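# Flip dominoes, find the match, extend the line

## Task

Turn the face-down dominoes over to discover the single one that fits an open end of the existing line (a domino may topple onto the table by itself as long as the gripper is not touching it when it lands). Place that matching domino lying flat and face up, its matching half in contact with that open end, so the line carries on in a straight direction. Every domino already in the line must stay where it was, still against its neighbours, and all other dominoes must end up well apart from the line. Finally release the domino and move the grippers away; anything that stays put only because the robot holds it does not count.

## Robot and tools

Robot: two six-joint arms with parallel grippers, left_arm (robot's own left, +y side) and right_arm (-y side), mounted at the near edge of the table. Base of left_arm sits at (+0.121, +0.302, +0.546) m, right_arm at (+0.121, -0.302, +0.546) m. Each gripper's fingers point along its own +z and open along its y axis.

Scene frame: origin on the table surface (z = 0) above the robot's foot; +x points away from the robot across the table, +y toward the left arm, +z up. The table begins around x = +0.15 m. Arm names have nothing to do with image left/right.

Cameras: cam_left_wrist and cam_right_wrist, each 504x504, mounted on the wrists. Images arrive only when execute_actions is called with an empty actions list or with "pictures": true.

Tool execute_actions, argument "actions": a list holding at most one item. Empty list = just report state (LOOK). A motion item is {"rows": [...], "steps": n}, n from 12 to 15 (default 15), each step 1/30 s. Every row is one list of 14 numbers in [-1, 1] covering both arms: left_arm waist, shoulder, elbow, wrist pitch, wrist yaw, wrist roll, gripper opening, then the same seven for right_arm. Up to 15 rows; one row per step, the final row reused for remaining steps. A wait item is {"steps": n} with n up to 300, counted from the previous result, and sends nothing new.

Joint numbers are offsets, not poses: each is a change from the joint angles printed in the most recent result that lists them (before any such result, and for later calls within one reply, from where the arm is when the action starts). They are not relative to the previous row. Scale per unit: waist 1.264 rad, shoulder 1.32, elbow 1.276, wrist pitch 1.83, wrist yaw 1.686, wrist roll 2.022. Joint ranges (rad): waist -2.880..2.880, shoulder 0.000..3.142, elbow 0.000..3.019, wrist pitch -1.693..1.571, wrist yaw -1.571..1.571, wrist roll -2.094..2.094. Asking for more than 0.019 rad outside a range gets the whole call refused (nothing is sent). Real limits can be 0.019 rad off either way; a command beyond one is clipped and the result may say "joint sent to its limit", possibly referring to an earlier action.

The gripper number is absolute, not an offset: +1 fully open (about 0.094 m between pads), -1 closed. grip_measured reports the finger opening on that same scale. To hold something, command roughly 0.03 below grip_measured; less than that grips more gently. Readings may be off by around 1 mm, consistently per gripper.

Holding still: all-zero offsets pull the arm back to the reference angles, and an arm can sag over repeated actions, so in a reply's first call send offsets that restore the desired angles, use zeros afterwards, and push further if a joint keeps falling short. Zeros are not a wait.

Speed: each joint target is kept within a lead of its measured angle (waist 0.264 rad, shoulder 0.32, elbow 0.276, wrist pitch 0.33, wrist yaw 0.186, wrist roll 0.522), and targets are scaled back if they would put the gripper more than 70 mm from where it is. Big offsets therefore take several actions. Arms keep moving toward the last target while you think or wait, until they stop moving or a step is HELD.

Result lines: state line "left_arm: ... | right_arm: ..." gives each end_effector_position (m, the point between the pads, about 1 cm behind the fingertips) and end_effector_quat_wxyz in the scene frame; printed positions can be off, more at long reach. Joint positions / Joint velocities list each arm's six joints (rad, rad/s) then the pad gap (m, m/s). Joint torques follow the same order without the gripper and are noisy, offset and affected by friction. "joint command not followed" means a clearance check altered joint targets; HELD marks steps where your row was not sent. MOTOR HOT warns from 85 °C; at 100 °C an OVER-TEMPERATURE FAULT drops that arm until it cools, so avoid long loaded holds. The result of an action is taken 12 steps before it ends; those steps run while you reply.

zoom_image: {"camera": name, "region": [x0, y0, x1, y1]} in pixels of that camera's latest image, origin top-left, at most 504x504; gives a closer look.

read_manual: optional "section" (only "licences"); returns licence text, no motion.

finished_scene: {"scene": current scene number}; ends and grades the scene irreversibly and reports success. Replying without any tool call ends everything.

Avoid: dropping, slamming or shoving dominoes, disturbing the line, knocking anything off the table, pressing hard, and letting the two arms collide or push each other. Occasional tugs on held parts or pushes on loose objects may occur. Release and back away before finishing; faster, smoother, lower-effort work is better.

Each tool is called after "Emit:" by a JSON object that holds its "method" and its "body", one argument or row to a line.

## Session

Emit:
{"method": "execute_actions", "body": {
  "actions": []
}}

Scene clock: 0.00 s of 7200.00 s.
left_arm: end_effector_position=(+0.7030, +0.3206, +0.2996) grip_measured=+1.000 end_effector_quat_wxyz=(-0.169, -0.787, +0.593, +0.009) | right_arm: end_effector_position=(+0.6557, -0.4502, +0.3460) grip_measured=+1.000 end_effector_quat_wxyz=(+0.181, +0.836, +0.490, -0.168)
Joint positions: left_arm=[-1.431  1.295  1.326 -0.873  0.351 -1.705  0.094] | right_arm=[-1.752  1.1    1.049 -0.596  0.345  1.979  0.094]
Joint velocities: left_arm=[-0.005 -0.015  0.002 -0.012  0.007  0.007  0.   ] | right_arm=[-0.005 -0.005 -0.012  0.002 -0.051  0.007  0.   ]
Joint torques (N m, as the arm reports them, + toward a larger angle): no reading

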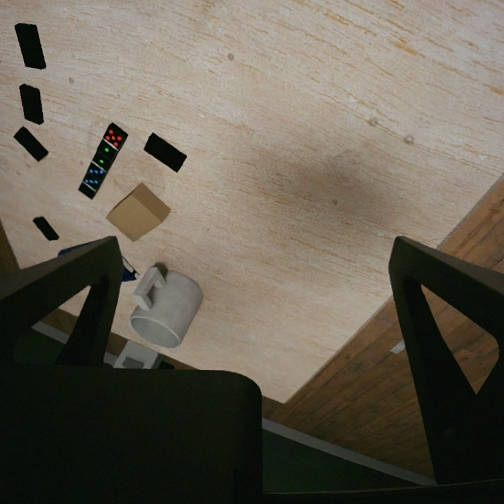

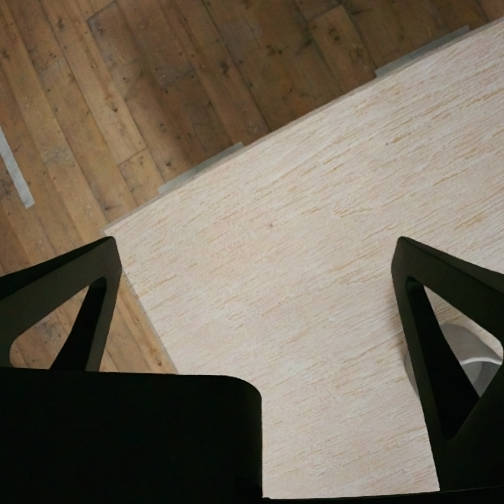

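Emit:
{"method": "execute_actions", "body": {
  "actions": [
    {"rows":[[-0.108,-0.732,-0.849,0.308,0.012,0.843,1,0.135,-0.589,-0.64,0.137,-0.504,-0.979,1]]}
  ]
}}

Emit:
{"method": "execute_actions", "body": {
  "actions": [
    {"steps":42}
  ],
  "pictures": true
}}

Scene clock: 0.50 s of 7200.00 s.
left_arm: end_effector_position=(+0.6948, +0.3010, +0.3132) grip_measured=+1.000 end_effector_quat_wxyz=(-0.128, -0.717, +0.682, -0.064) | right_arm: end_effector_position=(+0.6416, -0.3989, +0.3435) grip_measured=+1.000 end_effector_quat_wxyz=(+0.118, +0.803, +0.579, -0.081)
Joint positions: left_arm=[-1.462  1.189  1.173 -0.678  0.358 -1.528  0.094] | right_arm=[-1.708  1.008  0.916 -0.465  0.172  1.807  0.094]
Joint velocities: left_arm=[-0.581 -1.646 -1.961  2.     0.066  1.707  0.   ] | right_arm=[ 0.767 -1.48  -1.751  0.916 -1.473 -1.663  0.   ]
Joint torques (N m, as the arm reports them, + toward a larger angle): left_arm=[ -1.83 -20.64   5.89  -0.92   0.51   0.08] | right_arm=[  0.19 -15.95   3.71  -0.11   0.36  -0.06]
Steps of this call (steps 1 to 12: nothing new was sent; steps 13 to 15: the first 3 steps of this action). Readings (joint positions):
13: left_arm=[-1.436 1.277 1.299 -0.825 0.353 -1.655] | right_arm=[-1.747 1.086 1.026 -0.560 0.293 1.928]
14: left_arm=[-1.445 1.240 1.241 -0.747 0.355 -1.591] | right_arm=[-1.732 1.053 0.976 -0.503 0.233 1.867]
15: the state above

Scene clock: 1.90 s of 7200.00 s.
left_arm: end_effector_position=(+0.4270, +0.2440, +0.4122) grip_measured=+1.000 end_effector_quat_wxyz=(+0.076, +0.002, +0.981, -0.180) | right_arm: end_effector_position=(+0.4104, -0.2261, +0.4186) grip_measured=+1.000 end_effector_quat_wxyz=(+0.059, -0.003, +0.969, +0.241)
Joint positions: left_arm=[-1.562  0.331  0.228 -0.325  0.37  -0.011  0.094] | right_arm=[-1.588  0.316  0.208 -0.357 -0.502  0.008  0.094]
Joint velocities: left_arm=[-0.005 -0.005 -0.002 -0.012 -0.007 -0.037  0.   ] | right_arm=[-0.024  0.015  0.017  0.002  0.081 -0.051  0.   ]
Joint torques (N m, as the arm reports them, + toward a larger angle): left_arm=[-0.65 -4.    6.85  0.84  0.49  0.12] | right_arm=[-0.11 -2.76  5.86  1.28 -0.33 -0.07]
Kept back: nothing.
Steps of this call (steps 1 to 12: the last 12 steps of your previous action; steps 13 to 42: the robot went on to your last target). Readings (joint positions):
1: left_arm=[-1.483 1.129 1.102 -0.607 0.360 -1.461] | right_arm=[-1.680 0.953 0.853 -0.438 0.108 1.746]
2: left_arm=[-1.505 1.061 1.029 -0.536 0.363 -1.391] | right_arm=[-1.653 0.893 0.788 -0.418 0.041 1.682]
4: left_arm=[-1.542 0.903 0.885 -0.433 0.368 -1.245] | right_arm=[-1.612 0.756 0.653 -0.390 -0.098 1.551]
8: left_arm=[-1.562 0.537 0.617 -0.352 0.370 -0.959] | right_arm=[-1.590 0.445 0.382 -0.365 -0.390 1.271]
42: the state above

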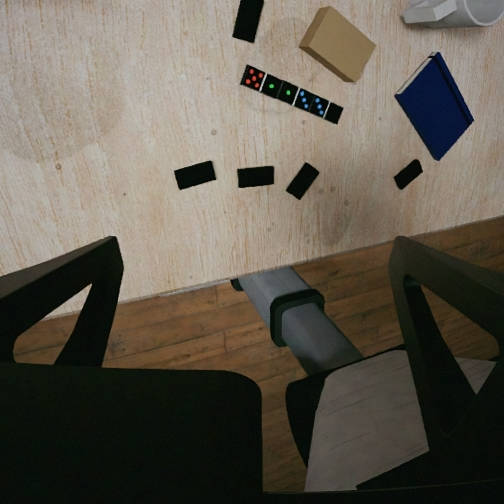

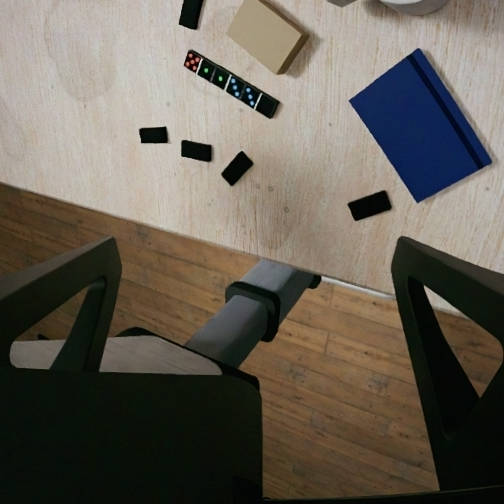

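Emit:
{"method": "execute_actions", "body": {
  "actions": [
    {"rows":[[-0.275,1,0.2,0.62,-0.386,0.63,1,0.275,1,0.2,0.72,0.46,0.64,1]]}
  ]
}}

Emit:
{"method": "execute_actions", "body": {
  "actions": [
    {"steps":26}
  ]
}}

Scene clock: 4.47 s of 7200.00 s.
left_arm: end_effector_position=(+0.4572, +0.2440, +0.4016) grip_measured=+1.000 end_effector_quat_wxyz=(+0.112, +0.084, +0.981, -0.135) | right_arm: end_effector_position=(+0.4427, -0.2258, +0.4083) grip_measured=+1.000 end_effector_quat_wxyz=(+0.074, +0.043, +0.974, +0.209)
Joint positions: left_arm=[-1.642  0.433  0.269 -0.209  0.223  0.123  0.094] | right_arm=[-1.504  0.411  0.252 -0.239 -0.351  0.146  0.094]
Joint velocities: left_arm=[-1.226  1.548  0.759  1.404 -1.297  1.399  0.   ] | right_arm=[1.284 1.509 0.813 1.453 1.267 1.458 0.   ]
Joint torques (N m, as the arm reports them, + toward a larger angle): left_arm=[-1.09 -3.75  9.58  1.02  0.62  0.07] | right_arm=[ 0.9  -2.65  7.19  1.34 -0.45  0.02]
Steps of this call (steps 1 to 30: the robot went on to your last target; steps 31 to 74: nothing new was sent; steps 75 to 77: the first 3 steps of this action). Readings (joint positions):
75: left_arm=[-1.574 0.345 0.232 -0.299 0.325 0.028] | right_arm=[-1.575 0.328 0.213 -0.332 -0.457 0.046]
76: left_arm=[-1.603 0.383 0.246 -0.255 0.274 0.075] | right_arm=[-1.544 0.363 0.227 -0.287 -0.404 0.096]
77: the state above

Scene clock: 5.33 s of 7200.00 s.
left_arm: end_effector_position=(+0.4395, +0.1838, +0.1803) grip_measured=+1.000 end_effector_quat_wxyz=(+0.100, +0.624, +0.773, +0.055) | right_arm: end_effector_position=(+0.4682, -0.1854, +0.1939) grip_measured=+1.000 end_effector_quat_wxyz=(+0.133, +0.558, +0.810, +0.124)
Joint positions: left_arm=[-1.911  1.651  0.482  0.795 -0.277  1.24   0.094] | right_arm=[-1.236  1.645  0.464  0.95   0.271  1.283  0.094]
Joint velocities: left_arm=[ 0.005 -0.083 -0.002  0.017 -0.066  0.081  0.   ] | right_arm=[ 0.005 -0.103  0.037  0.046  0.007  0.125  0.   ]
Joint torques (N m, as the arm reports them, + toward a larger angle): left_arm=[-3.34 -9.02 -3.95  0.72  0.1  -0.01] | right_arm=[ 1.87 -8.64 -3.4   1.47  0.13  0.09]
Kept back: nothing.
Steps of this call (steps 1 to 12: the last 12 steps of your previous action; steps 13 to 26: the robot went on to your last target). Readings (joint positions):
1: left_arm=[-1.687 0.489 0.296 -0.157 0.168 0.174] | right_arm=[-1.458 0.466 0.281 -0.185 -0.295 0.199]
2: left_arm=[-1.734 0.549 0.328 -0.098 0.107 0.232] | right_arm=[-1.409 0.526 0.314 -0.123 -0.232 0.259]
4: left_arm=[-1.823 0.695 0.395 0.057 -0.046 0.379] | right_arm=[-1.318 0.672 0.383 0.038 -0.074 0.411]
8: left_arm=[-1.910 1.089 0.514 0.494 -0.264 0.756] | right_arm=[-1.236 1.061 0.499 0.485 0.240 0.788]
26: the state above

Emit:
{"method": "execute_actions", "body": {
  "actions": [
    {"rows":[[0,0.296,0.11,0.007,0,0,1,0,0.388,0.096,0.007,0,0,1]]}
  ]
}}

Emit:
{"method": "execute_actions", "body": {
  "actions": [
    {"steps":24}
  ],
  "pictures": true
}}

Scene clock: 5.67 s of 7200.00 s.
left_arm: end_effector_position=(+0.4286, +0.1759, +0.1467) grip_measured=+1.000 end_effector_quat_wxyz=(+0.085, +0.633, +0.768, +0.047) | right_arm: end_effector_position=(+0.4624, -0.1782, +0.1642) grip_measured=+1.000 end_effector_quat_wxyz=(+0.125, +0.560, +0.811, +0.117)
Joint positions: left_arm=[-1.911  1.767  0.554  0.804 -0.277  1.249  0.094] | right_arm=[-1.236  1.745  0.529  0.963  0.273  1.292  0.094]
Joint velocities: left_arm=[-0.015  1.763  0.974  0.066 -0.051 -0.022  0.   ] | right_arm=[-0.015  1.597  0.877  0.1    0.081 -0.007  0.   ]
Joint torques (N m, as the arm reports them, + toward a larger angle): left_arm=[-3.44 -7.01 -6.6  -0.1   0.25 -0.15] | right_arm=[ 2.26 -5.54 -5.59  0.9   0.06  0.01]
Steps of this call (steps 1 to 7: the robot went on to your last target; steps 8 to 10: the first 3 steps of this action). Readings (joint positions):
8: left_arm=[-1.911 1.668 0.493 0.798 -0.277 1.250] | right_arm=[-1.236 1.658 0.474 0.954 0.273 1.292]
9: left_arm=[-1.911 1.710 0.520 0.802 -0.277 1.250] | right_arm=[-1.236 1.694 0.499 0.960 0.273 1.292]
10: the state above

Scene clock: 6.47 s of 7200.00 s.
left_arm: end_effector_position=(+0.3312, +0.1774, +0.0900) grip_measured=+1.000 end_effector_quat_wxyz=(+0.002, +0.657, +0.754, -0.002) | right_arm: end_effector_position=(+0.2920, -0.1864, +0.0853) grip_measured=+1.000 end_effector_quat_wxyz=(-0.001, +0.527, +0.850, +0.003)
Joint positions: left_arm=[-1.911  2.039  0.624  0.805 -0.277  1.249  0.094] | right_arm=[-1.236  2.163  0.6    0.956  0.272  1.29   0.094]
Joint velocities: left_arm=[-0.005 -0.015  0.002  0.012 -0.037 -0.051  0.   ] | right_arm=[-0.005  0.005 -0.002 -0.007  0.037  0.007  0.   ]
Joint torques (N m, as the arm reports them, + toward a larger angle): left_arm=[-4.66 -7.92 -6.35 -0.14  0.28 -0.08] | right_arm=[ 3.15 -6.73 -6.76  0.66  0.08 -0.03]
Kept back: nothing.
Steps of this call (steps 1 to 12: the last 12 steps of your previous action; steps 13 to 24: the robot went on to your last target). Readings (joint positions):
1: left_arm=[-1.911 1.828 0.583 0.806 -0.277 1.249] | right_arm=[-1.236 1.800 0.556 0.965 0.273 1.292]
2: left_arm=[-1.911 1.889 0.606 0.806 -0.277 1.249] | right_arm=[-1.236 1.856 0.577 0.965 0.273 1.292]
4: left_arm=[-1.911 1.997 0.628 0.806 -0.277 1.249] | right_arm=[-1.236 1.964 0.599 0.965 0.273 1.292]
8: left_arm=[-1.911 2.084 0.624 0.805 -0.277 1.249] | right_arm=[-1.236 2.154 0.604 0.961 0.272 1.291]
24: the state above

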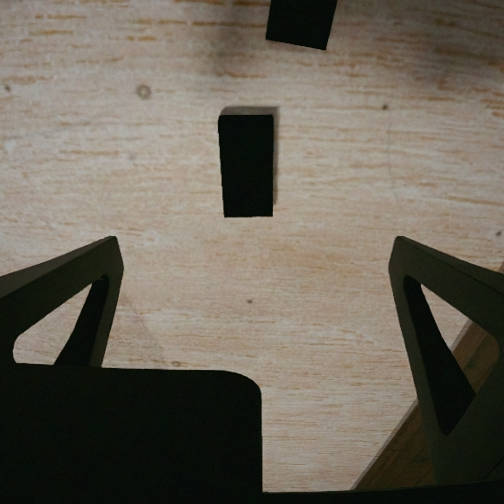

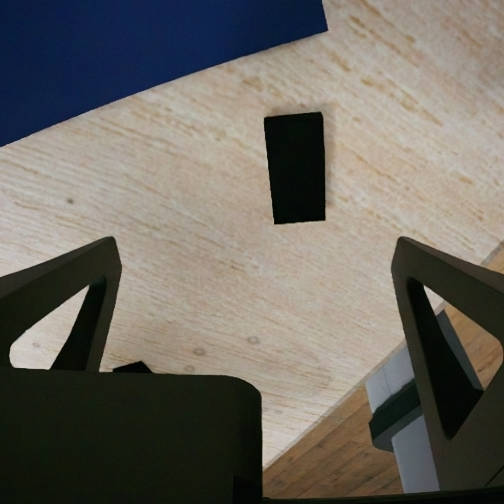

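Emit:
{"method": "execute_actions", "body": {
  "actions": [
    {"rows":[[0.01,0.025,0.025,0,0,0,0.4,-0.01,0.03,0.02,0,0,-0.085,0.4],[0.018,0.05,0.055,-0.01,0.01,0,0.4,-0.02,0.06,0.045,0,-0.01,-0.085,0.4],[0.026,0.07,0.085,-0.015,0.01,0,0.4,-0.03,0.085,0.07,0,-0.015,-0.085,0.4],[0.033,0.09,0.11,-0.02,0.015,0,0.4,-0.04,0.105,0.095,0,-0.02,-0.085,0.4],[0.038,0.105,0.13,-0.023,0.02,0,0.4,-0.047,0.12,0.115,0,-0.026,-0.085,0.4],[0.042,0.115,0.145,-0.023,0.02,0,0.4,-0.052,0.132,0.128,0,-0.026,-0.085,0.4],[0.042,0.12,0.155,-0.023,0.02,0,0.4,-0.052,0.138,0.138,0,-0.026,-0.085,0.4]]}
  ]
}}

Emit:
{"method": "execute_actions", "body": {
  "actions": [
    {"steps":20}
  ],
  "pictures": true
}}

Scene clock: 7.57 s of 7200.00 s.
left_arm: end_effector_position=(+0.3337, +0.1726, +0.0788) grip_measured=+0.439 end_effector_quat_wxyz=(+0.006, +0.656, +0.755, -0.005) | right_arm: end_effector_position=(+0.2926, -0.1823, +0.0733) grip_measured=+0.440 end_effector_quat_wxyz=(-0.002, +0.496, +0.868, +0.009)
Joint positions: left_arm=[-1.909  2.062  0.657  0.8   -0.266  1.249  0.068] | right_arm=[-1.24   2.189  0.633  0.956  0.257  1.214  0.068]
Joint velocities: left_arm=[ 0.054  0.532  0.696 -0.134  0.022 -0.022 -0.076] | right_arm=[-0.093  0.591  0.676 -0.017 -0.227 -0.593 -0.076]
Joint torques (N m, as the arm reports them, + toward a larger angle): left_arm=[-1.81 -5.26 -2.81 -0.85  0.35 -0.01] | right_arm=[ 0.67 -3.16 -4.32  0.53  0.09  0.  ]
Steps of this call (steps 1 to 30: the robot went on to your last target; steps 31 to 33: the first 3 steps of this action). Readings (joint positions):
31: left_arm=[-1.911 2.040 0.626 0.805 -0.277 1.249] | right_arm=[-1.236 2.165 0.603 0.956 0.272 1.264]
32: left_arm=[-1.911 2.047 0.636 0.803 -0.271 1.249] | right_arm=[-1.237 2.173 0.613 0.956 0.266 1.236]
33: the state above

Scene clock: 8.23 s of 7200.00 s.
left_arm: end_effector_position=(+0.3356, +0.1750, +0.0177) grip_measured=+0.402 end_effector_quat_wxyz=(+0.002, +0.647, +0.762, +0.000) | right_arm: end_effector_position=(+0.2711, -0.1973, +0.0114) grip_measured=+0.402 end_effector_quat_wxyz=(-0.003, +0.471, +0.882, -0.005)
Joint positions: left_arm=[-1.869  2.195  0.82   0.774 -0.246  1.249  0.066] | right_arm=[-1.3    2.355  0.789  0.956  0.23   1.127  0.066]
Joint velocities: left_arm=[-0.005 -0.005  0.002 -0.007  0.022 -0.037  0.001] | right_arm=[ 0.005  0.005  0.007  0.012  0.007 -0.037  0.001]
Joint torques (N m, as the arm reports them, + toward a larger angle): left_arm=[-2.94 -8.37 -5.57 -0.58  0.4  -0.04] | right_arm=[ 2.55 -6.79 -6.82  0.31  0.07 -0.07]
Kept back: nothing.
Steps of this call (steps 1 to 12: the last 12 steps of your previous action; steps 13 to 20: the robot went on to your last target). Readings (joint positions):
1: left_arm=[-1.906 2.084 0.687 0.794 -0.260 1.249] | right_arm=[-1.246 2.214 0.662 0.956 0.248 1.196]
2: left_arm=[-1.902 2.109 0.723 0.789 -0.252 1.249] | right_arm=[-1.254 2.243 0.696 0.956 0.238 1.182]
4: left_arm=[-1.889 2.159 0.787 0.782 -0.247 1.249] | right_arm=[-1.273 2.301 0.758 0.956 0.231 1.161]
8: left_arm=[-1.871 2.195 0.820 0.777 -0.247 1.249] | right_arm=[-1.298 2.353 0.789 0.956 0.230 1.140]
20: the state above

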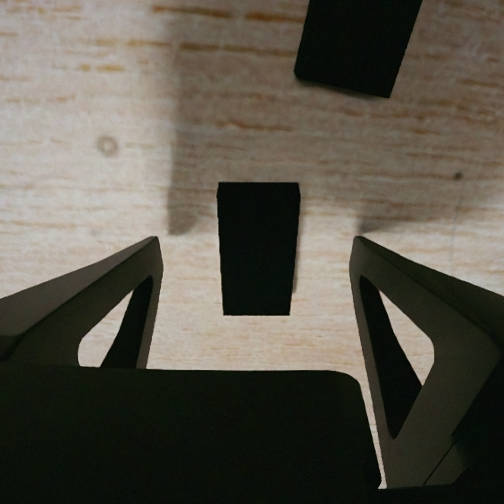

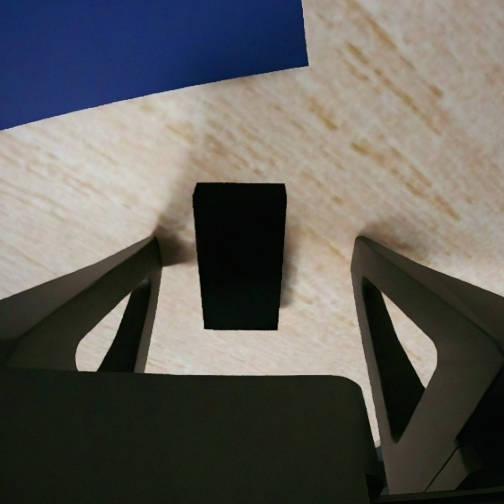

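Emit:
{"method": "execute_actions", "body": {
  "actions": [
    {"rows":[[0,0.012,0.016,0,0,0,0.3,0,0,0,0,0,0,0.3],[0,0.012,0.016,0,0,0,0.1,0,0,0,0,0,0,0.1],[0,0.012,0.016,0,0,0,0,0,0,0,0,0,0,0],[0,0.012,0.016,0,0,0,-0.1,0,0,0,0,0,0,-0.1],[0,0.012,0.016,0,0,0,-0.2,0,0,0,0,0,0,-0.2],[0,0.012,0.016,0,0,0,-0.3,0,0,0,0,0,0,-0.3],[0,0.012,0.016,0,0,0,-0.38,0,0,0,0,0,0,-0.38],[0,0.012,0.016,0,0,0,-0.44,0,0,0,0,0,0,-0.44],[0,0.012,0.016,0,0,0,-0.49,0,0,0,0,0,0,-0.48],[0,0.012,0.016,0,0,0,-0.54,0,0,0,0,0,0,-0.51]]}
  ]
}}

Emit:
{"method": "execute_actions", "body": {
  "actions": [
    {"steps":13}
  ]
}}

Scene clock: 8.90 s of 7200.00 s.
left_arm: end_effector_position=(+0.3376, +0.1743, +0.0163) grip_measured=+0.058 end_effector_quat_wxyz=(+0.004, +0.647, +0.763, +0.001) | right_arm: end_effector_position=(+0.2711, -0.1973, +0.0114) grip_measured=+0.058 end_effector_quat_wxyz=(-0.003, +0.471, +0.882, -0.005)
Joint positions: left_arm=[-1.869  2.196  0.825  0.774 -0.246  1.249  0.05 ] | right_arm=[-1.3    2.355  0.789  0.956  0.23   1.127  0.05 ]
Joint velocities: left_arm=[-0.015 -0.005  0.061 -0.007  0.037 -0.051 -0.112] | right_arm=[ 0.005 -0.005 -0.002  0.012 -0.022  0.007 -0.111]
Joint torques (N m, as the arm reports them, + toward a larger angle): left_arm=[-3.86 -7.53 -4.98 -0.28  0.25 -0.06] | right_arm=[ 3.1  -5.94 -5.89  0.53  0.1   0.06]
Steps of this call (steps 1 to 15: the robot went on to your last target; steps 16 to 17: nothing new was sent; steps 18 to 20: the first 3 steps of this action). Readings (joint positions):
18: left_arm=[-1.869 2.195 0.821 0.774 -0.246 1.249] | right_arm=[-1.300 2.355 0.789 0.956 0.230 1.127]
19: left_arm=[-1.869 2.196 0.823 0.774 -0.246 1.249] | right_arm=[-1.300 2.355 0.789 0.956 0.230 1.127]
20: the state above

Scene clock: 9.33 s of 7200.00 s.
left_arm: end_effector_position=(+0.3401, +0.1736, +0.0151) grip_measured=-0.494 end_effector_quat_wxyz=(+0.006, +0.646, +0.763, +0.002) | right_arm: end_effector_position=(+0.2711, -0.1973, +0.0114) grip_measured=-0.448 end_effector_quat_wxyz=(-0.003, +0.471, +0.882, -0.005)
Joint positions: left_arm=[-1.869  2.196  0.83   0.774 -0.246  1.249  0.024] | right_arm=[-1.3    2.355  0.789  0.956  0.23   1.127  0.026]
Joint velocities: left_arm=[-0.015  0.005 -0.012  0.007 -0.037 -0.007 -0.   ] | right_arm=[-0.015 -0.005  0.002 -0.002  0.051  0.022 -0.   ]
Joint torques (N m, as the arm reports them, + toward a larger angle): left_arm=[-4.7  -7.42 -5.03 -0.24  0.22 -0.05] | right_arm=[ 3.21 -5.94 -5.99  0.42  0.1   0.06]
Kept back: nothing.
Steps of this call (steps 1 to 12: the last 12 steps of your previous action; step 13: the robot went on to your last target). Readings (joint positions):
1: left_arm=[-1.869 2.196 0.827 0.774 -0.246 1.249] | right_arm=[-1.300 2.355 0.789 0.956 0.230 1.127]
2: left_arm=[-1.869 2.196 0.828 0.774 -0.246 1.249] | right_arm=[-1.300 2.355 0.789 0.956 0.230 1.127]
4: left_arm=[-1.869 2.196 0.830 0.774 -0.246 1.249] | right_arm=[-1.300 2.355 0.789 0.956 0.230 1.127]
8: left_arm=[-1.869 2.196 0.830 0.774 -0.246 1.249] | right_arm=[-1.300 2.355 0.789 0.956 0.230 1.127]
13: the state above

Emit:
{"method": "execute_actions", "body": {
  "actions": [
    {"rows":[[0,-0.03,-0.04,0,0,0,-0.53,0,-0.03,-0.035,0,0,0,-0.485],[0,-0.06,-0.08,0,0,0,-0.53,0,-0.06,-0.07,0,0,0,-0.485],[0,-0.1,-0.12,0,0,0,-0.53,0,-0.1,-0.114,0,0,0,-0.485],[0,-0.15,-0.147,0,0,0,-0.53,0,-0.16,-0.114,0,0,0,-0.485],[0,-0.2,-0.147,-0.03,0,0,-0.53,0,-0.22,-0.114,-0.04,0,0,-0.485],[0.05,-0.26,-0.147,-0.07,0.1,0,-0.53,-0.05,-0.3,-0.114,-0.1,-0.1,0,-0.485],[0.237,-0.414,-0.147,-0.193,1,0.15,-0.53,-0.214,-0.534,-0.114,-0.293,-1,0.2,-0.485]]}
  ]
}}

Emit:
{"method": "execute_actions", "body": {
  "actions": [
    {"steps":30}
  ],
  "pictures": true
}}

Scene clock: 10.47 s of 7200.00 s.
left_arm: end_effector_position=(+0.3413, +0.1764, +0.0268) grip_measured=-0.494 end_effector_quat_wxyz=(+0.005, +0.647, +0.763, +0.002) | right_arm: end_effector_position=(+0.2729, -0.1991, +0.0207) grip_measured=-0.448 end_effector_quat_wxyz=(-0.004, +0.471, +0.882, -0.006)
Joint positions: left_arm=[-1.869  2.166  0.797  0.774 -0.246  1.249  0.024] | right_arm=[-1.3    2.332  0.762  0.956  0.229  1.127  0.026]
Joint velocities: left_arm=[-0.005 -0.747 -0.838  0.002  0.022  0.037 -0.001] | right_arm=[-0.015 -0.611 -0.735 -0.007  0.007 -0.007 -0.   ]
Joint torques (N m, as the arm reports them, + toward a larger angle): left_arm=[ -4.18 -14.28 -12.45  -0.07   0.27  -0.05] | right_arm=[  2.45 -10.81 -11.76   0.44   0.11   0.06]
Steps of this call (steps 1 to 15: the robot went on to your last target; steps 16 to 31: nothing new was sent; steps 32 to 34: the first 3 steps of this action). Readings (joint positions):
32: left_arm=[-1.869 2.194 0.828 0.774 -0.246 1.249] | right_arm=[-1.300 2.354 0.788 0.956 0.230 1.127]
33: left_arm=[-1.869 2.185 0.819 0.774 -0.246 1.249] | right_arm=[-1.300 2.348 0.781 0.956 0.230 1.127]
34: the state above

Scene clock: 11.47 s of 7200.00 s.
left_arm: end_effector_position=(+0.4645, +0.1500, +0.2350) grip_measured=-0.493 end_effector_quat_wxyz=(+0.394, +0.582, +0.601, -0.382) | right_arm: end_effector_position=(+0.4573, -0.1355, +0.2794) grip_measured=-0.448 end_effector_quat_wxyz=(-0.451, +0.515, +0.543, +0.487)
Joint positions: left_arm=[-1.561  1.63   0.65   0.437  1.168  1.525  0.024] | right_arm=[-1.574  1.645  0.652  0.425 -1.453  1.522  0.026]
Joint velocities: left_arm=[-0.005  0.005 -0.007 -0.012  0.081 -0.007 -0.   ] | right_arm=[-0.005  0.005 -0.012 -0.002 -0.007 -0.007  0.   ]
Joint torques (N m, as the arm reports them, + toward a larger angle): left_arm=[  0.65 -11.13  -3.17  -0.23   0.78  -0.04] | right_arm=[-0.4  -8.54 -3.54  0.24 -0.7   0.19]
Kept back: nothing.
Steps of this call (steps 1 to 12: the last 12 steps of your previous action; steps 13 to 30: the robot went on to your last target). Readings (joint positions):
1: left_arm=[-1.869 2.133 0.763 0.774 -0.246 1.249] | right_arm=[-1.300 2.303 0.733 0.955 0.229 1.127]
2: left_arm=[-1.869 2.086 0.722 0.764 -0.246 1.249] | right_arm=[-1.300 2.262 0.701 0.939 0.229 1.127]
4: left_arm=[-1.850 1.965 0.660 0.683 -0.103 1.272] | right_arm=[-1.317 2.157 0.662 0.851 0.115 1.159]
8: left_arm=[-1.714 1.749 0.650 0.531 0.156 1.380] | right_arm=[-1.438 1.934 0.662 0.623 -0.114 1.290]
19: left_arm=[-1.560 1.631 0.650 0.437 1.179 1.525] | right_arm=[-1.583 1.607 0.666 0.437 -1.177 1.499] HELD
20: left_arm=[-1.561 1.631 0.650 0.437 1.173 1.525] | right_arm=[-1.580 1.618 0.665 0.433 -1.280 1.504] HELD
21: left_arm=[-1.561 1.631 0.650 0.437 1.170 1.525] | right_arm=[-1.577 1.628 0.663 0.431 -1.377 1.508] HELD
22: left_arm=[-1.561 1.630 0.650 0.437 1.169 1.525] | right_arm=[-1.575 1.635 0.660 0.429 -1.426 1.512] HELD
23: left_arm=[-1.561 1.630 0.650 0.437 1.169 1.525] | right_arm=[-1.574 1.640 0.656 0.427 -1.444 1.514] HELD
24: left_arm=[-1.561 1.630 0.650 0.437 1.168 1.525] | right_arm=[-1.574 1.644 0.654 0.425 -1.450 1.517] HELD
25: left_arm=[-1.561 1.630 0.650 0.437 1.168 1.525] | right_arm=[-1.574 1.645 0.652 0.425 -1.452 1.518] HELD
26: left_arm=[-1.561 1.630 0.650 0.437 1.168 1.525] | right_arm=[-1.574 1.645 0.652 0.425 -1.453 1.520] HELD
27: left_arm=[-1.561 1.630 0.650 0.437 1.168 1.525] | right_arm=[-1.574 1.645 0.652 0.425 -1.453 1.520] HELD
28: left_arm=[-1.561 1.630 0.650 0.437 1.168 1.525] | right_arm=[-1.574 1.645 0.652 0.425 -1.453 1.521] HELD
29: left_arm=[-1.561 1.630 0.650 0.437 1.168 1.525] | right_arm=[-1.574 1.645 0.652 0.425 -1.453 1.522] HELD
30: the state above HELD
A step was HELD (marked above), so your last target was given up. An arm can still carry out its HELD step.
joint command not followed: on one or more control steps a check withheld the commanded joint targets of the left arm, and it was not sent them on those steps. On the call's last step the targets were still withheld.
cause: the commanded joint targets would bring two parts of the arm too close to each other (its wrist (the part past joint 4) and its wrist camera, with joints 5 (wrist yaw) and 6 (wrist roll) between them); next, command targets that bring no two parts of the arm closer together.

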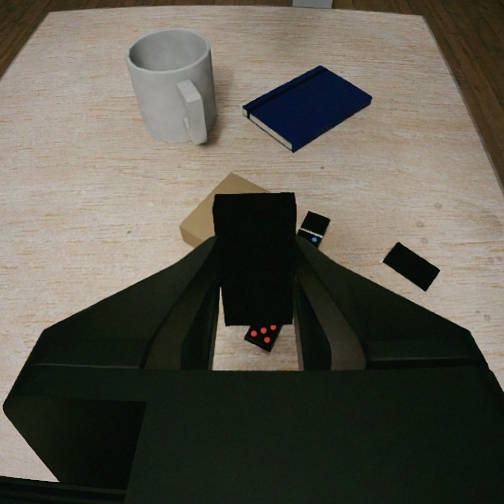

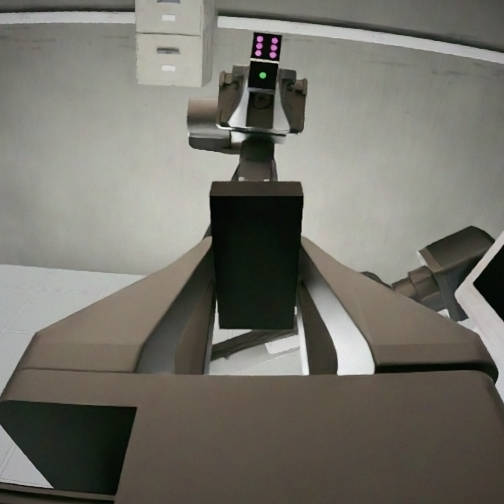

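E1 = 6|1, no match. Roll the left to see the right's.

Emit:
{"method": "execute_actions", "body": {
  "actions": [
    {"rows":[[0,0,0,0,0,-0.7,-0.53,0,0,0,0,0,0,-0.485],[0,0,0,0,0,-0.7,-0.53,0,0,0,0,0,0,-0.485],[0,0,0,0,0,-0.7,-0.53,0,0,0,0,0,0,-0.485],[0,0,0,0,0,-0.7,-0.53,0,0,0,0,0,0,-0.485],[0,0,0,0,0,-0.7,-0.53,0,0,0,0,0,0,-0.485],[0,0,0,0,0,-0.7,-0.53,0,0,0,0,0,0,-0.485],[0,0,0,0,0,-0.7,-0.53,0,0,0,0,0,0,-0.485],[0,0,0,0,0,-0.7,-0.53,0,0,0,0,0,0,-0.485],[0,0,0,0,0,-0.7,-0.53,0,0,0,0,0,0,-0.485],[0,0,0,0,0,-0.7,-0.53,0,0,0,0,0,0,-0.485],[0,0,0,0,0.12,-0.7,-0.53,0,0,0,0,0,0,-0.485]]}
  ]
}}

Emit:
{"method": "execute_actions", "body": {
  "actions": [
    {"steps":15}
  ],
  "pictures": true
}}

Scene clock: 12.37 s of 7200.00 s.
left_arm: end_effector_position=(+0.4645, +0.1500, +0.2350) grip_measured=-0.493 end_effector_quat_wxyz=(+0.389, +0.574, +0.608, -0.387) | right_arm: end_effector_position=(+0.4573, -0.1355, +0.2794) grip_measured=-0.448 end_effector_quat_wxyz=(-0.451, +0.516, +0.542, +0.486)
Joint positions: left_arm=[-1.561  1.63   0.65   0.437  1.168  1.501  0.024] | right_arm=[-1.574  1.645  0.652  0.425 -1.453  1.524  0.026]
Joint velocities: left_arm=[-0.005 -0.005  0.002  0.002  0.051 -0.359  0.   ] | right_arm=[-0.005 -0.015 -0.012 -0.002 -0.095 -0.037  0.   ]
Joint torques (N m, as the arm reports them, + toward a larger angle): left_arm=[  0.22 -11.19  -3.01  -0.15   0.75  -0.06] | right_arm=[ -0.42 -10.03  -3.01   0.48  -0.56   0.03]
Steps of this call (steps 1 to 24: nothing new was sent; steps 25 to 27: the first 3 steps of this action). Readings (joint positions):
25: left_arm=[-1.561 1.630 0.650 0.437 1.168 1.522] | right_arm=[-1.574 1.645 0.652 0.425 -1.453 1.524]
26: left_arm=[-1.561 1.630 0.650 0.437 1.168 1.514] | right_arm=[-1.574 1.645 0.652 0.425 -1.453 1.524]
27: the state above

Scene clock: 12.87 s of 7200.00 s.
left_arm: end_effector_position=(+0.4645, +0.1500, +0.2350) grip_measured=-0.494 end_effector_quat_wxyz=(+0.357, +0.524, +0.652, -0.417) | right_arm: end_effector_position=(+0.4573, -0.1355, +0.2794) grip_measured=-0.448 end_effector_quat_wxyz=(-0.451, +0.516, +0.542, +0.486)
Joint positions: left_arm=[-1.561  1.63   0.65   0.437  1.168  1.34   0.024] | right_arm=[-1.574  1.645  0.652  0.425 -1.453  1.524  0.026]
Joint velocities: left_arm=[-0.005 -0.005 -0.002 -0.017  0.007 -0.037  0.   ] | right_arm=[-0.015 -0.005  0.007 -0.002  0.022  0.037  0.   ]
Joint torques (N m, as the arm reports them, + toward a larger angle): left_arm=[ -0.3  -11.15  -3.13  -0.2    0.93   0.03] | right_arm=[-0.57 -9.97 -2.83  0.37 -0.55  0.04]
Kept back: nothing.
Steps of this call (steps 1 to 12: the last 12 steps of your previous action; steps 13 to 15: the robot was to go on to your last target, HELD on every step). Readings (joint positions):
1: left_arm=[-1.561 1.630 0.650 0.437 1.168 1.485] | right_arm=[-1.574 1.645 0.652 0.425 -1.453 1.524]
2: left_arm=[-1.561 1.630 0.650 0.437 1.168 1.466] | right_arm=[-1.574 1.645 0.652 0.425 -1.453 1.524]
4: left_arm=[-1.561 1.630 0.650 0.437 1.168 1.422] | right_arm=[-1.574 1.645 0.652 0.425 -1.453 1.524]
8: left_arm=[-1.561 1.630 0.650 0.437 1.168 1.340] | right_arm=[-1.574 1.645 0.652 0.425 -1.453 1.524] HELD
9: left_arm=[-1.561 1.630 0.650 0.437 1.168 1.340] | right_arm=[-1.574 1.645 0.652 0.425 -1.453 1.524] HELD
10: left_arm=[-1.561 1.630 0.650 0.437 1.168 1.340] | right_arm=[-1.574 1.645 0.652 0.425 -1.453 1.524] HELD
11: left_arm=[-1.561 1.630 0.650 0.437 1.168 1.340] | right_arm=[-1.574 1.645 0.652 0.425 -1.453 1.524] HELD
12: left_arm=[-1.561 1.630 0.650 0.437 1.168 1.340] | right_arm=[-1.574 1.645 0.652 0.425 -1.453 1.524] HELD
13: left_arm=[-1.561 1.630 0.650 0.437 1.168 1.340] | right_arm=[-1.574 1.645 0.652 0.425 -1.453 1.524] HELD
14: left_arm=[-1.561 1.630 0.650 0.437 1.168 1.340] | right_arm=[-1.574 1.645 0.652 0.425 -1.453 1.524] HELD
15: the state above HELD
A step was HELD (marked above), so your last target was given up. An arm can still carry out its HELD step.
joint command not followed: on one or more control steps a check withheld the commanded joint targets of the left arm, and it was not sent them on those steps. On the call's last step the targets were still withheld.
cause: the commanded joint targets would bring two parts of the arm too close to each other (its wrist (the part past joint 4) and its wrist camera, with joints 5 (wrist yaw) and 6 (wrist roll) between them); next, command targets that bring no two parts of the arm closer together.

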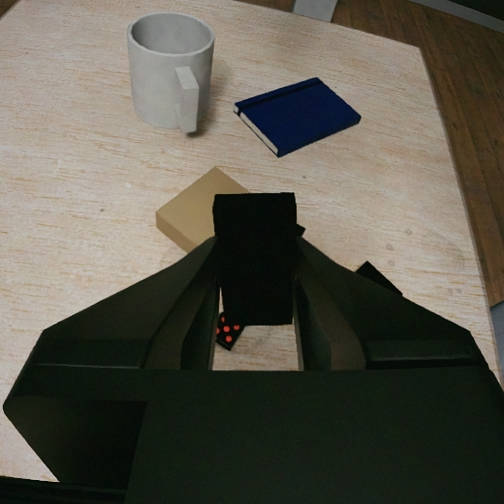

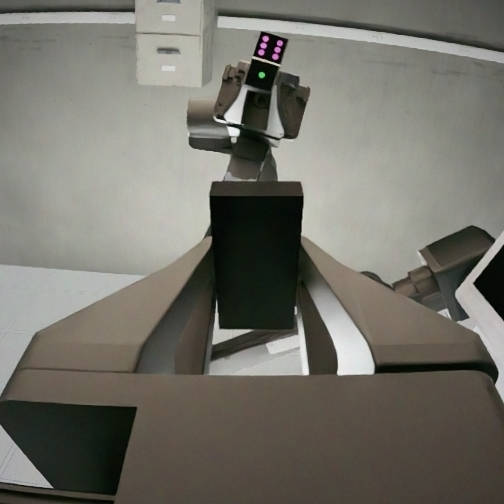

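Emit:
{"method": "execute_actions", "body": {
  "actions": [
    {"rows":[[0,0,0,0,-0.69,0,-0.53,0,0,0,0,0,0,-0.485],[0,0,0,0,-0.69,0,-0.53,0,0,0,0,0,0,-0.485],[0,0,0,0,-0.69,-1,-0.53,0,0,0,0,0,0,-0.485],[0,0,0,0,-0.69,-1,-0.53,0,0,0,0,0,0,-0.485],[0,0,0,0,-0.69,-1,-0.53,0,0,0,0,0,0,-0.485],[0,0.04,0.02,0.01,-0.69,-1,-0.53,0,0,0,0,0,0,-0.485],[0,0.08,0.04,0.02,-0.69,-1,-0.53,0,0,0,0,0,0,-0.485],[0,0.12,0.06,0.03,-0.69,-1,-0.53,0,0,0,0,0,0,-0.485],[0,0.16,0.08,0.04,-0.69,-1,-0.53,0,0,0,0,0,0,-0.485],[0,0.2,0.1,0.05,-0.69,-1,-0.53,0,0,0,0,0,0,-0.485],[0,0.23,0.12,0.06,-0.69,-1,-0.53,0,0,0,0,0,0,-0.485],[0,0.25,0.135,0.07,-0.69,-1,-0.53,0,0,0,0,0,0,-0.485],[0,0.265,0.145,0.075,-0.69,-1,-0.53,0,0,0,0,0,0,-0.485],[0,0.275,0.15,0.075,-0.69,-1,-0.53,0,0,0,0,0,0,-0.485]]}
  ]
}}

Emit:
{"method": "execute_actions", "body": {
  "actions": [
    {"steps":32}
  ]
}}

Scene clock: 13.63 s of 7200.00 s.
left_arm: end_effector_position=(+0.4647, +0.1524, +0.2298) grip_measured=-0.494 end_effector_quat_wxyz=(+0.348, +0.528, +0.660, -0.406) | right_arm: end_effector_position=(+0.4573, -0.1355, +0.2794) grip_measured=-0.448 end_effector_quat_wxyz=(-0.451, +0.516, +0.542, +0.486)
Joint positions: left_arm=[-1.561  1.63   0.65   0.437  1.135  1.338  0.024] | right_arm=[-1.574  1.645  0.652  0.425 -1.453  1.524  0.026]
Joint velocities: left_arm=[ 0.005  0.005 -0.007 -0.012 -0.286 -0.11   0.   ] | right_arm=[ 0.005 -0.005 -0.012  0.002  0.037 -0.037 -0.001]
Joint torques (N m, as the arm reports them, + toward a larger angle): left_arm=[ -0.02 -10.77  -3.39  -0.27   0.82  -0.11] | right_arm=[-0.53 -9.71 -2.84  0.45 -0.52  0.07]
Steps of this call (steps 1 to 20: nothing new was sent; steps 21 to 23: the first 3 steps of this action). Readings (joint positions):
21: left_arm=[-1.561 1.630 0.650 0.437 1.162 1.340] | right_arm=[-1.574 1.645 0.652 0.425 -1.453 1.524]
22: left_arm=[-1.561 1.630 0.650 0.437 1.148 1.340] | right_arm=[-1.574 1.645 0.652 0.425 -1.453 1.524]
23: the state above

Scene clock: 14.70 s of 7200.00 s.
left_arm: end_effector_position=(+0.4337, +0.1967, +0.0853) grip_measured=-0.494 end_effector_quat_wxyz=(+0.088, +0.222, +0.912, -0.333) | right_arm: end_effector_position=(+0.4573, -0.1355, +0.2794) grip_measured=-0.448 end_effector_quat_wxyz=(-0.451, +0.516, +0.542, +0.486)
Joint positions: left_arm=[-1.561  1.926  0.807  0.54   0.712  0.49   0.024] | right_arm=[-1.574  1.645  0.652  0.425 -1.453  1.524  0.026]
Joint velocities: left_arm=[-0.015  0.112  0.066  0.056 -0.315 -0.886  0.   ] | right_arm=[ 0.005  0.005 -0.002 -0.007  0.037 -0.007 -0.001]
Joint torques (N m, as the arm reports them, + toward a larger angle): left_arm=[-0.78 -9.29 -3.58  0.04  0.67 -0.12] | right_arm=[ -0.57 -10.07  -2.85   0.45  -0.55   0.06]
Kept back: nothing.
Steps of this call (steps 1 to 12: the last 12 steps of your previous action; steps 13 to 32: the robot went on to your last target). Readings (joint positions):
1: left_arm=[-1.561 1.630 0.650 0.437 1.124 1.330] | right_arm=[-1.574 1.645 0.652 0.425 -1.453 1.524]
2: left_arm=[-1.561 1.630 0.650 0.437 1.113 1.319] | right_arm=[-1.574 1.645 0.652 0.425 -1.453 1.524]
4: left_arm=[-1.561 1.630 0.650 0.437 1.090 1.284] | right_arm=[-1.574 1.645 0.652 0.425 -1.453 1.524]
8: left_arm=[-1.561 1.645 0.661 0.441 1.042 1.192] | right_arm=[-1.574 1.645 0.652 0.425 -1.453 1.524]
32: the state above

Emit:
{"method": "execute_actions", "body": {
  "actions": [
    {"rows":[[0,0.04,0.025,0.017,-0.42,-0.5,-0.53,0,0,0,0,0,0,-0.485]]}
  ]
}}

Emit:
{"method": "execute_actions", "body": {
  "actions": [
    {"steps":20}
  ]
}}

Scene clock: 15.20 s of 7200.00 s.
left_arm: end_effector_position=(+0.4274, +0.2250, +0.0561) grip_measured=-0.494 end_effector_quat_wxyz=(+0.007, +0.013, +0.968, -0.249) | right_arm: end_effector_position=(+0.4573, -0.1355, +0.2794) grip_measured=-0.448 end_effector_quat_wxyz=(-0.451, +0.516, +0.542, +0.486)
Joint positions: left_arm=[-1.561  1.96   0.823  0.553  0.511  0.04   0.024] | right_arm=[-1.574  1.645  0.652  0.425 -1.453  1.524  0.026]
Joint velocities: left_arm=[-0.015 -0.005  0.022 -0.017 -0.33  -0.857 -0.001] | right_arm=[-0.005 -0.015 -0.002 -0.007  0.081 -0.095 -0.   ]
Joint torques (N m, as the arm reports them, + toward a larger angle): left_arm=[-0.17 -9.96 -3.4   0.32  0.44  0.  ] | right_arm=[-0.16 -9.99 -2.91  0.48 -0.59  0.06]
Steps of this call (steps 1 to 12: the robot went on to your last target; steps 13 to 15: the first 3 steps of this action). Readings (joint positions):
13: left_arm=[-1.561 1.958 0.822 0.552 0.538 0.100] | right_arm=[-1.574 1.645 0.652 0.425 -1.453 1.524]
14: left_arm=[-1.561 1.959 0.823 0.553 0.524 0.070] | right_arm=[-1.574 1.645 0.652 0.425 -1.453 1.524]
15: the state above

Scene clock: 15.87 s of 7200.00 s.
left_arm: end_effector_position=(+0.4294, +0.2947, +0.0344) grip_measured=-0.495 end_effector_quat_wxyz=(-0.005, -0.227, +0.973, -0.038) | right_arm: end_effector_position=(+0.4573, -0.1355, +0.2794) grip_measured=-0.448 end_effector_quat_wxyz=(-0.451, +0.516, +0.542, +0.486)
Joint positions: left_arm=[-1.561  1.96   0.827  0.556  0.085 -0.445  0.024] | right_arm=[-1.574  1.645  0.652  0.425 -1.453  1.524  0.026]
Joint velocities: left_arm=[-0.005 -0.005 -0.012  0.012 -0.637 -0.359  0.   ] | right_arm=[-0.024  0.015 -0.002 -0.012  0.022 -0.11   0.   ]
Joint torques (N m, as the arm reports them, + toward a larger angle): left_arm=[ 0.17 -9.58 -3.6   0.41  0.16 -0.16] | right_arm=[-0.52 -9.88 -2.85  0.48 -0.55  0.07]
Kept back: nothing.
Steps of this call (steps 1 to 12: the last 12 steps of your previous action; steps 13 to 20: the robot went on to your last target). Readings (joint positions):
1: left_arm=[-1.561 1.960 0.824 0.553 0.498 0.010] | right_arm=[-1.574 1.645 0.652 0.425 -1.453 1.524]
2: left_arm=[-1.561 1.960 0.824 0.553 0.484 -0.020] | right_arm=[-1.574 1.645 0.652 0.425 -1.453 1.524]
4: left_arm=[-1.561 1.960 0.824 0.554 0.456 -0.080] | right_arm=[-1.574 1.645 0.652 0.425 -1.453 1.524]
8: left_arm=[-1.561 1.960 0.826 0.555 0.382 -0.200] | right_arm=[-1.574 1.645 0.652 0.425 -1.453 1.524]
20: the state above

Emit:
{"method": "execute_actions", "body": {
  "actions": [
    {"rows":[[0,0.025,0.015,0.01,-0.05,-0.03,-0.53,0,0,0,0,0,0,-0.485],[0,0.048,0.036,0.012,-0.05,-0.03,-0.53,0,0,0,0,0,0,-0.485]]}
  ]
}}

Emit:
{"method": "execute_actions", "body": {
  "actions": [
    {"steps":15}
  ]
}}

Scene clock: 16.53 s of 7200.00 s.
left_arm: end_effector_position=(+0.4312, +0.3087, +0.0273) grip_measured=-0.495 end_effector_quat_wxyz=(+0.007, -0.259, +0.966, +0.000) | right_arm: end_effector_position=(+0.4573, -0.1355, +0.2794) grip_measured=-0.448 end_effector_quat_wxyz=(-0.451, +0.516, +0.542, +0.486)
Joint positions: left_arm=[-1.561  1.976  0.845  0.56   0.004 -0.51   0.024] | right_arm=[-1.574  1.645  0.652  0.425 -1.453  1.524  0.026]
Joint velocities: left_arm=[-0.015  0.337  0.339  0.061  0.037 -0.066 -0.001] | right_arm=[ 0.005 -0.015  0.017  0.012 -0.007 -0.037 -0.   ]
Joint torques (N m, as the arm reports them, + toward a larger angle): left_arm=[ 0.4  -9.3  -3.75  0.43 -0.09  0.  ] | right_arm=[ -0.43 -10.11  -2.75   0.38  -0.57   0.05]
Steps of this call (steps 1 to 17: the robot went on to your last target; steps 18 to 20: the first 3 steps of this action). Readings (joint positions):
18: left_arm=[-1.561 1.961 0.829 0.557 0.005 -0.510] | right_arm=[-1.574 1.645 0.652 0.425 -1.453 1.524]
19: left_arm=[-1.561 1.967 0.835 0.558 0.004 -0.510] | right_arm=[-1.574 1.645 0.652 0.425 -1.453 1.524]
20: the state above

Scene clock: 17.03 s of 7200.00 s.
left_arm: end_effector_position=(+0.4239, +0.3087, +0.0161) grip_measured=-0.495 end_effector_quat_wxyz=(+0.002, -0.259, +0.966, +0.002) | right_arm: end_effector_position=(+0.4573, -0.1355, +0.2794) grip_measured=-0.448 end_effector_quat_wxyz=(-0.451, +0.516, +0.542, +0.486)
Joint positions: left_arm=[-1.561  2.013  0.868  0.564  0.004 -0.51   0.024] | right_arm=[-1.574  1.645  0.652  0.425 -1.453  1.524  0.026]
Joint velocities: left_arm=[-0.005 -0.005 -0.012 -0.002 -0.022 -0.007  0.001] | right_arm=[-0.005 -0.005  0.012  0.012 -0.037 -0.007 -0.   ]
Joint torques (N m, as the arm reports them, + toward a larger angle): left_arm=[ 0.6  -9.39 -4.23  0.5  -0.08 -0.01] | right_arm=[-0.52 -9.73 -2.86  0.43 -0.57  0.07]
Kept back: nothing.
Steps of this call (steps 1 to 12: the last 12 steps of your previous action; steps 13 to 15: the robot went on to your last target). Readings (joint positions):
1: left_arm=[-1.561 1.987 0.856 0.562 0.004 -0.510] | right_arm=[-1.574 1.645 0.652 0.425 -1.453 1.524]
2: left_arm=[-1.561 1.997 0.864 0.564 0.004 -0.510] | right_arm=[-1.574 1.645 0.652 0.425 -1.453 1.524]
4: left_arm=[-1.561 2.008 0.868 0.564 0.004 -0.510] | right_arm=[-1.574 1.645 0.652 0.425 -1.453 1.524]
8: left_arm=[-1.561 2.013 0.868 0.564 0.004 -0.510] | right_arm=[-1.574 1.645 0.652 0.425 -1.453 1.524]
15: the state above

Emit:
{"method": "execute_actions", "body": {
  "actions": [
    {"rows":[[0,0,0,0,0,0,0.4,0,0,0,0,0,0,-0.485],[0,0,0,0,0,0,0.4,0,0,0,0,0,0,-0.485],[0,-0.04,-0.04,0,0,0,0.4,0,0,0,0,0,0,-0.485],[0,-0.08,-0.08,0,0,0,0.4,0,0,0,0,0,0,-0.485],[0,-0.1,-0.1,0,0,0,0.4,0,0,0,0,0,0,-0.485],[0,-0.1,-0.1,0,0,0,0.4,0,0,0,0,0,0,-0.485],[0,-0.1,-0.1,0,0,0,0.4,0,0,0,0,0,0,-0.485],[-0.1,-0.08,-0.1,0,-0.05,-0.643,0.4,0,0,0,0,0,0,-0.485],[-0.2,-0.06,-0.1,0.02,-0.1,-0.643,0.4,0,0,0,0,0,0,-0.485],[-0.3,-0.03,-0.1,0.03,-0.15,-0.643,0.4,0,0,0,0,0,0,-0.485],[-0.414,0,-0.1,0.04,-0.2,-0.643,0.4,0,0,0,0,0,0,-0.485],[-0.414,0.03,-0.1,0.05,-0.253,-0.643,0.4,0,0,0,0,0,0,-0.485],[-0.414,0.05,-0.09,0.06,-0.253,-0.643,0.4,0,0,0,0,0,0,-0.485],[-0.414,0.08,-0.08,0.07,-0.253,-0.643,0.4,0,0,0,0,0,0,-0.485],[-0.414,0.1,-0.057,0.078,-0.253,-0.648,0.4,0,0,0,0,0,0,-0.485]]}
  ]
}}

Emit:
{"method": "execute_actions", "body": {
  "actions": [
    {"steps":32}
  ],
  "pictures": true
}}

Scene clock: 18.10 s of 7200.00 s.
left_arm: end_effector_position=(+0.4246, +0.3087, +0.0171) grip_measured=+0.284 end_effector_quat_wxyz=(+0.002, -0.259, +0.966, +0.001) | right_arm: end_effector_position=(+0.4573, -0.1355, +0.2794) grip_measured=-0.448 end_effector_quat_wxyz=(-0.451, +0.516, +0.542, +0.486)
Joint positions: left_arm=[-1.561  2.01   0.866  0.564  0.004 -0.51   0.06 ] | right_arm=[-1.574  1.645  0.652  0.425 -1.453  1.524  0.026]
Joint velocities: left_arm=[-0.005 -0.122 -0.12  -0.012 -0.081  0.037  0.228] | right_arm=[-0.005  0.005  0.007 -0.007  0.022  0.037 -0.   ]
Joint torques (N m, as the arm reports them, + toward a larger angle): left_arm=[  0.59 -14.61  -8.66  -0.11   0.14  -0.06] | right_arm=[-0.49 -9.33 -2.84  0.53 -0.6   0.07]
Steps of this call (steps 1 to 15: the robot went on to your last target; steps 16 to 29: nothing new was sent; steps 30 to 32: the first 3 steps of this action). Readings (joint positions):
30: left_arm=[-1.561 2.013 0.868 0.564 0.004 -0.510] | right_arm=[-1.574 1.645 0.652 0.425 -1.453 1.524]
31: left_arm=[-1.561 2.013 0.868 0.564 0.004 -0.510] | right_arm=[-1.574 1.645 0.652 0.425 -1.453 1.524]
32: the state above

Scene clock: 19.17 s of 7200.00 s.
left_arm: end_effector_position=(+0.3142, +0.0868, +0.0635) grip_measured=+0.398 end_effector_quat_wxyz=(-0.009, -0.676, +0.737, +0.002) | right_arm: end_effector_position=(+0.4573, -0.1355, +0.2794) grip_measured=-0.448 end_effector_quat_wxyz=(-0.451, +0.516, +0.542, +0.486)
Joint positions: left_arm=[-2.1    2.15   0.79   0.694 -0.421 -1.794  0.066] | right_arm=[-1.574  1.645  0.652  0.425 -1.453  1.524  0.026]
Joint velocities: left_arm=[-0.005  0.005 -0.012 -0.007  0.022 -0.154 -0.   ] | right_arm=[ 0.005 -0.015 -0.012  0.002 -0.022 -0.022  0.001]
Joint torques (N m, as the arm reports them, + toward a larger angle): left_arm=[-5.92 -8.76 -4.61  0.22 -0.01 -0.07] | right_arm=[-0.69 -9.72 -2.76  0.5  -0.54  0.06]
Kept back: nothing.
Steps of this call (steps 1 to 12: the last 12 steps of your previous action; steps 13 to 32: the robot went on to your last target). Readings (joint positions):
1: left_arm=[-1.561 1.998 0.854 0.564 0.004 -0.510] | right_arm=[-1.574 1.645 0.652 0.425 -1.453 1.524]
2: left_arm=[-1.561 1.976 0.831 0.564 0.004 -0.510] | right_arm=[-1.574 1.645 0.652 0.425 -1.453 1.524]
4: left_arm=[-1.561 1.918 0.779 0.564 0.004 -0.510] | right_arm=[-1.574 1.645 0.652 0.425 -1.453 1.524]
8: left_arm=[-1.653 1.888 0.758 0.583 -0.196 -0.771] | right_arm=[-1.574 1.645 0.652 0.425 -1.453 1.524]
32: the state above

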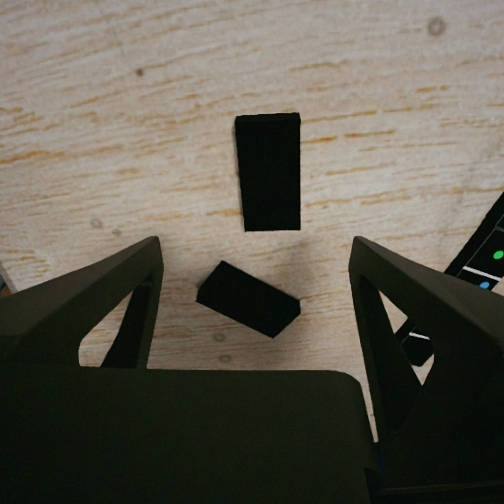

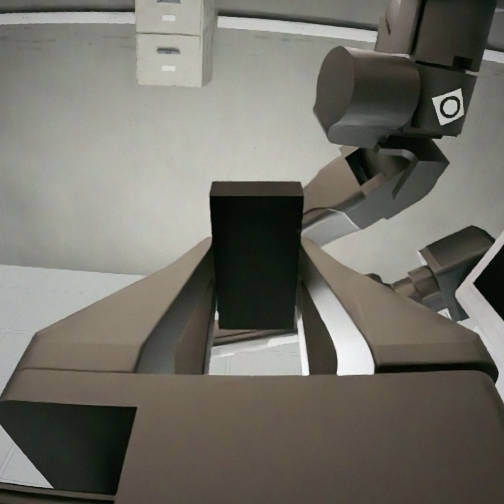

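Emit:
{"method": "execute_actions", "body": {
  "actions": [
    {"rows":[[0.015,0.02,0.025,0,0,-0.025,0.2,0,0,0,0,0,0,-0.485],[0.028,0.04,0.05,0,0.01,-0.025,0.2,0,0,0,0,0,0,-0.485],[0.04,0.058,0.072,0.009,0.018,-0.025,0.2,0,0,0,0,0,0,-0.485],[0.047,0.07,0.088,0.009,0.018,-0.025,0.2,0,0,0,0,0,0,-0.485],[0.051,0.079,0.099,0.009,0.018,-0.025,0.2,0,0,0,0,0,0,-0.485]]}
  ]
}}

Emit:
{"method": "execute_actions", "body": {
  "actions": [
    {"steps":16}
  ],
  "pictures": true
}}

Scene clock: 20.20 s of 7200.00 s.
left_arm: end_effector_position=(+0.3178, +0.0809, +0.0540) grip_measured=+0.207 end_effector_quat_wxyz=(-0.013, -0.689, +0.725, -0.006) | right_arm: end_effector_position=(+0.4573, -0.1355, +0.2794) grip_measured=-0.448 end_effector_quat_wxyz=(-0.451, +0.516, +0.542, +0.486)
Joint positions: left_arm=[-2.096  2.168  0.819  0.694 -0.404 -1.822  0.057] | right_arm=[-1.574  1.645  0.652  0.425 -1.453  1.524  0.026]
Joint velocities: left_arm=[ 0.112  0.396  0.584 -0.002  0.315 -0.081 -0.009] | right_arm=[-0.005  0.005  0.002 -0.017 -0.066 -0.051  0.001]
Joint torques (N m, as the arm reports them, + toward a larger angle): left_arm=[-4.11 -6.11 -2.85  0.24  0.15 -0.15] | right_arm=[-0.1  -9.73 -2.8   0.5  -0.57  0.04]
Steps of this call (steps 1 to 28: the robot went on to your last target; steps 29 to 31: the first 3 steps of this action). Readings (joint positions):
29: left_arm=[-2.100 2.151 0.792 0.694 -0.421 -1.814] | right_arm=[-1.574 1.645 0.652 0.425 -1.453 1.524]
30: left_arm=[-2.099 2.156 0.801 0.694 -0.415 -1.818] | right_arm=[-1.574 1.645 0.652 0.425 -1.453 1.524]
31: the state above

Scene clock: 20.73 s of 7200.00 s.
left_arm: end_effector_position=(+0.3229, +0.0909, +0.0138) grip_measured=+0.202 end_effector_quat_wxyz=(+0.001, -0.706, +0.708, -0.002) | right_arm: end_effector_position=(+0.4573, -0.1355, +0.2794) grip_measured=-0.448 end_effector_quat_wxyz=(-0.451, +0.516, +0.542, +0.486)
Joint positions: left_arm=[-2.047  2.248  0.915  0.699 -0.392 -1.834  0.056] | right_arm=[-1.574  1.645  0.652  0.425 -1.453  1.524  0.026]
Joint velocities: left_arm=[-0.005 -0.005 -0.002 -0.022 -0.051 -0.051  0.001] | right_arm=[-0.015 -0.024 -0.007 -0.002 -0.007  0.051 -0.   ]
Joint torques (N m, as the arm reports them, + toward a larger angle): left_arm=[-5.79 -8.57 -5.22  0.15  0.09 -0.14] | right_arm=[-0.8  -9.94 -2.82  0.51 -0.57  0.1 ]
Kept back: nothing.
Steps of this call (steps 1 to 12: the last 12 steps of your previous action; steps 13 to 16: the robot went on to your last target). Readings (joint positions):
1: left_arm=[-2.091 2.184 0.844 0.694 -0.397 -1.824] | right_arm=[-1.574 1.645 0.652 0.425 -1.453 1.524]
2: left_arm=[-2.084 2.203 0.871 0.696 -0.394 -1.826] | right_arm=[-1.574 1.645 0.652 0.425 -1.453 1.524]
4: left_arm=[-2.068 2.232 0.908 0.699 -0.392 -1.829] | right_arm=[-1.574 1.645 0.652 0.425 -1.453 1.524]
8: left_arm=[-2.048 2.248 0.915 0.699 -0.392 -1.832] | right_arm=[-1.574 1.645 0.652 0.425 -1.453 1.524]
16: the state above

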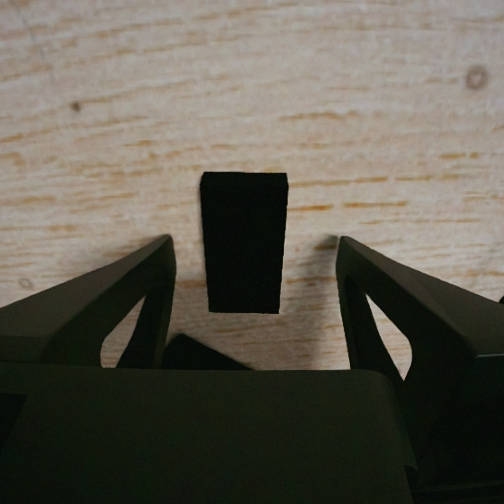

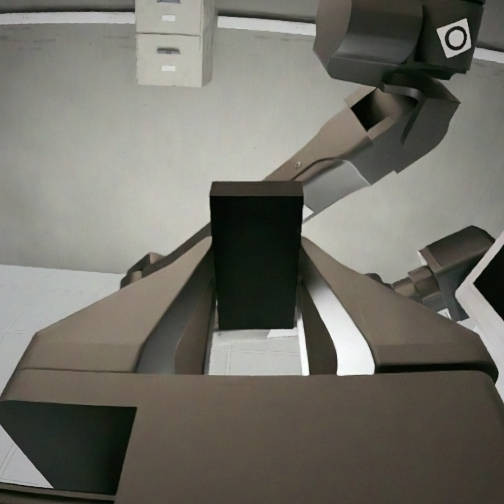

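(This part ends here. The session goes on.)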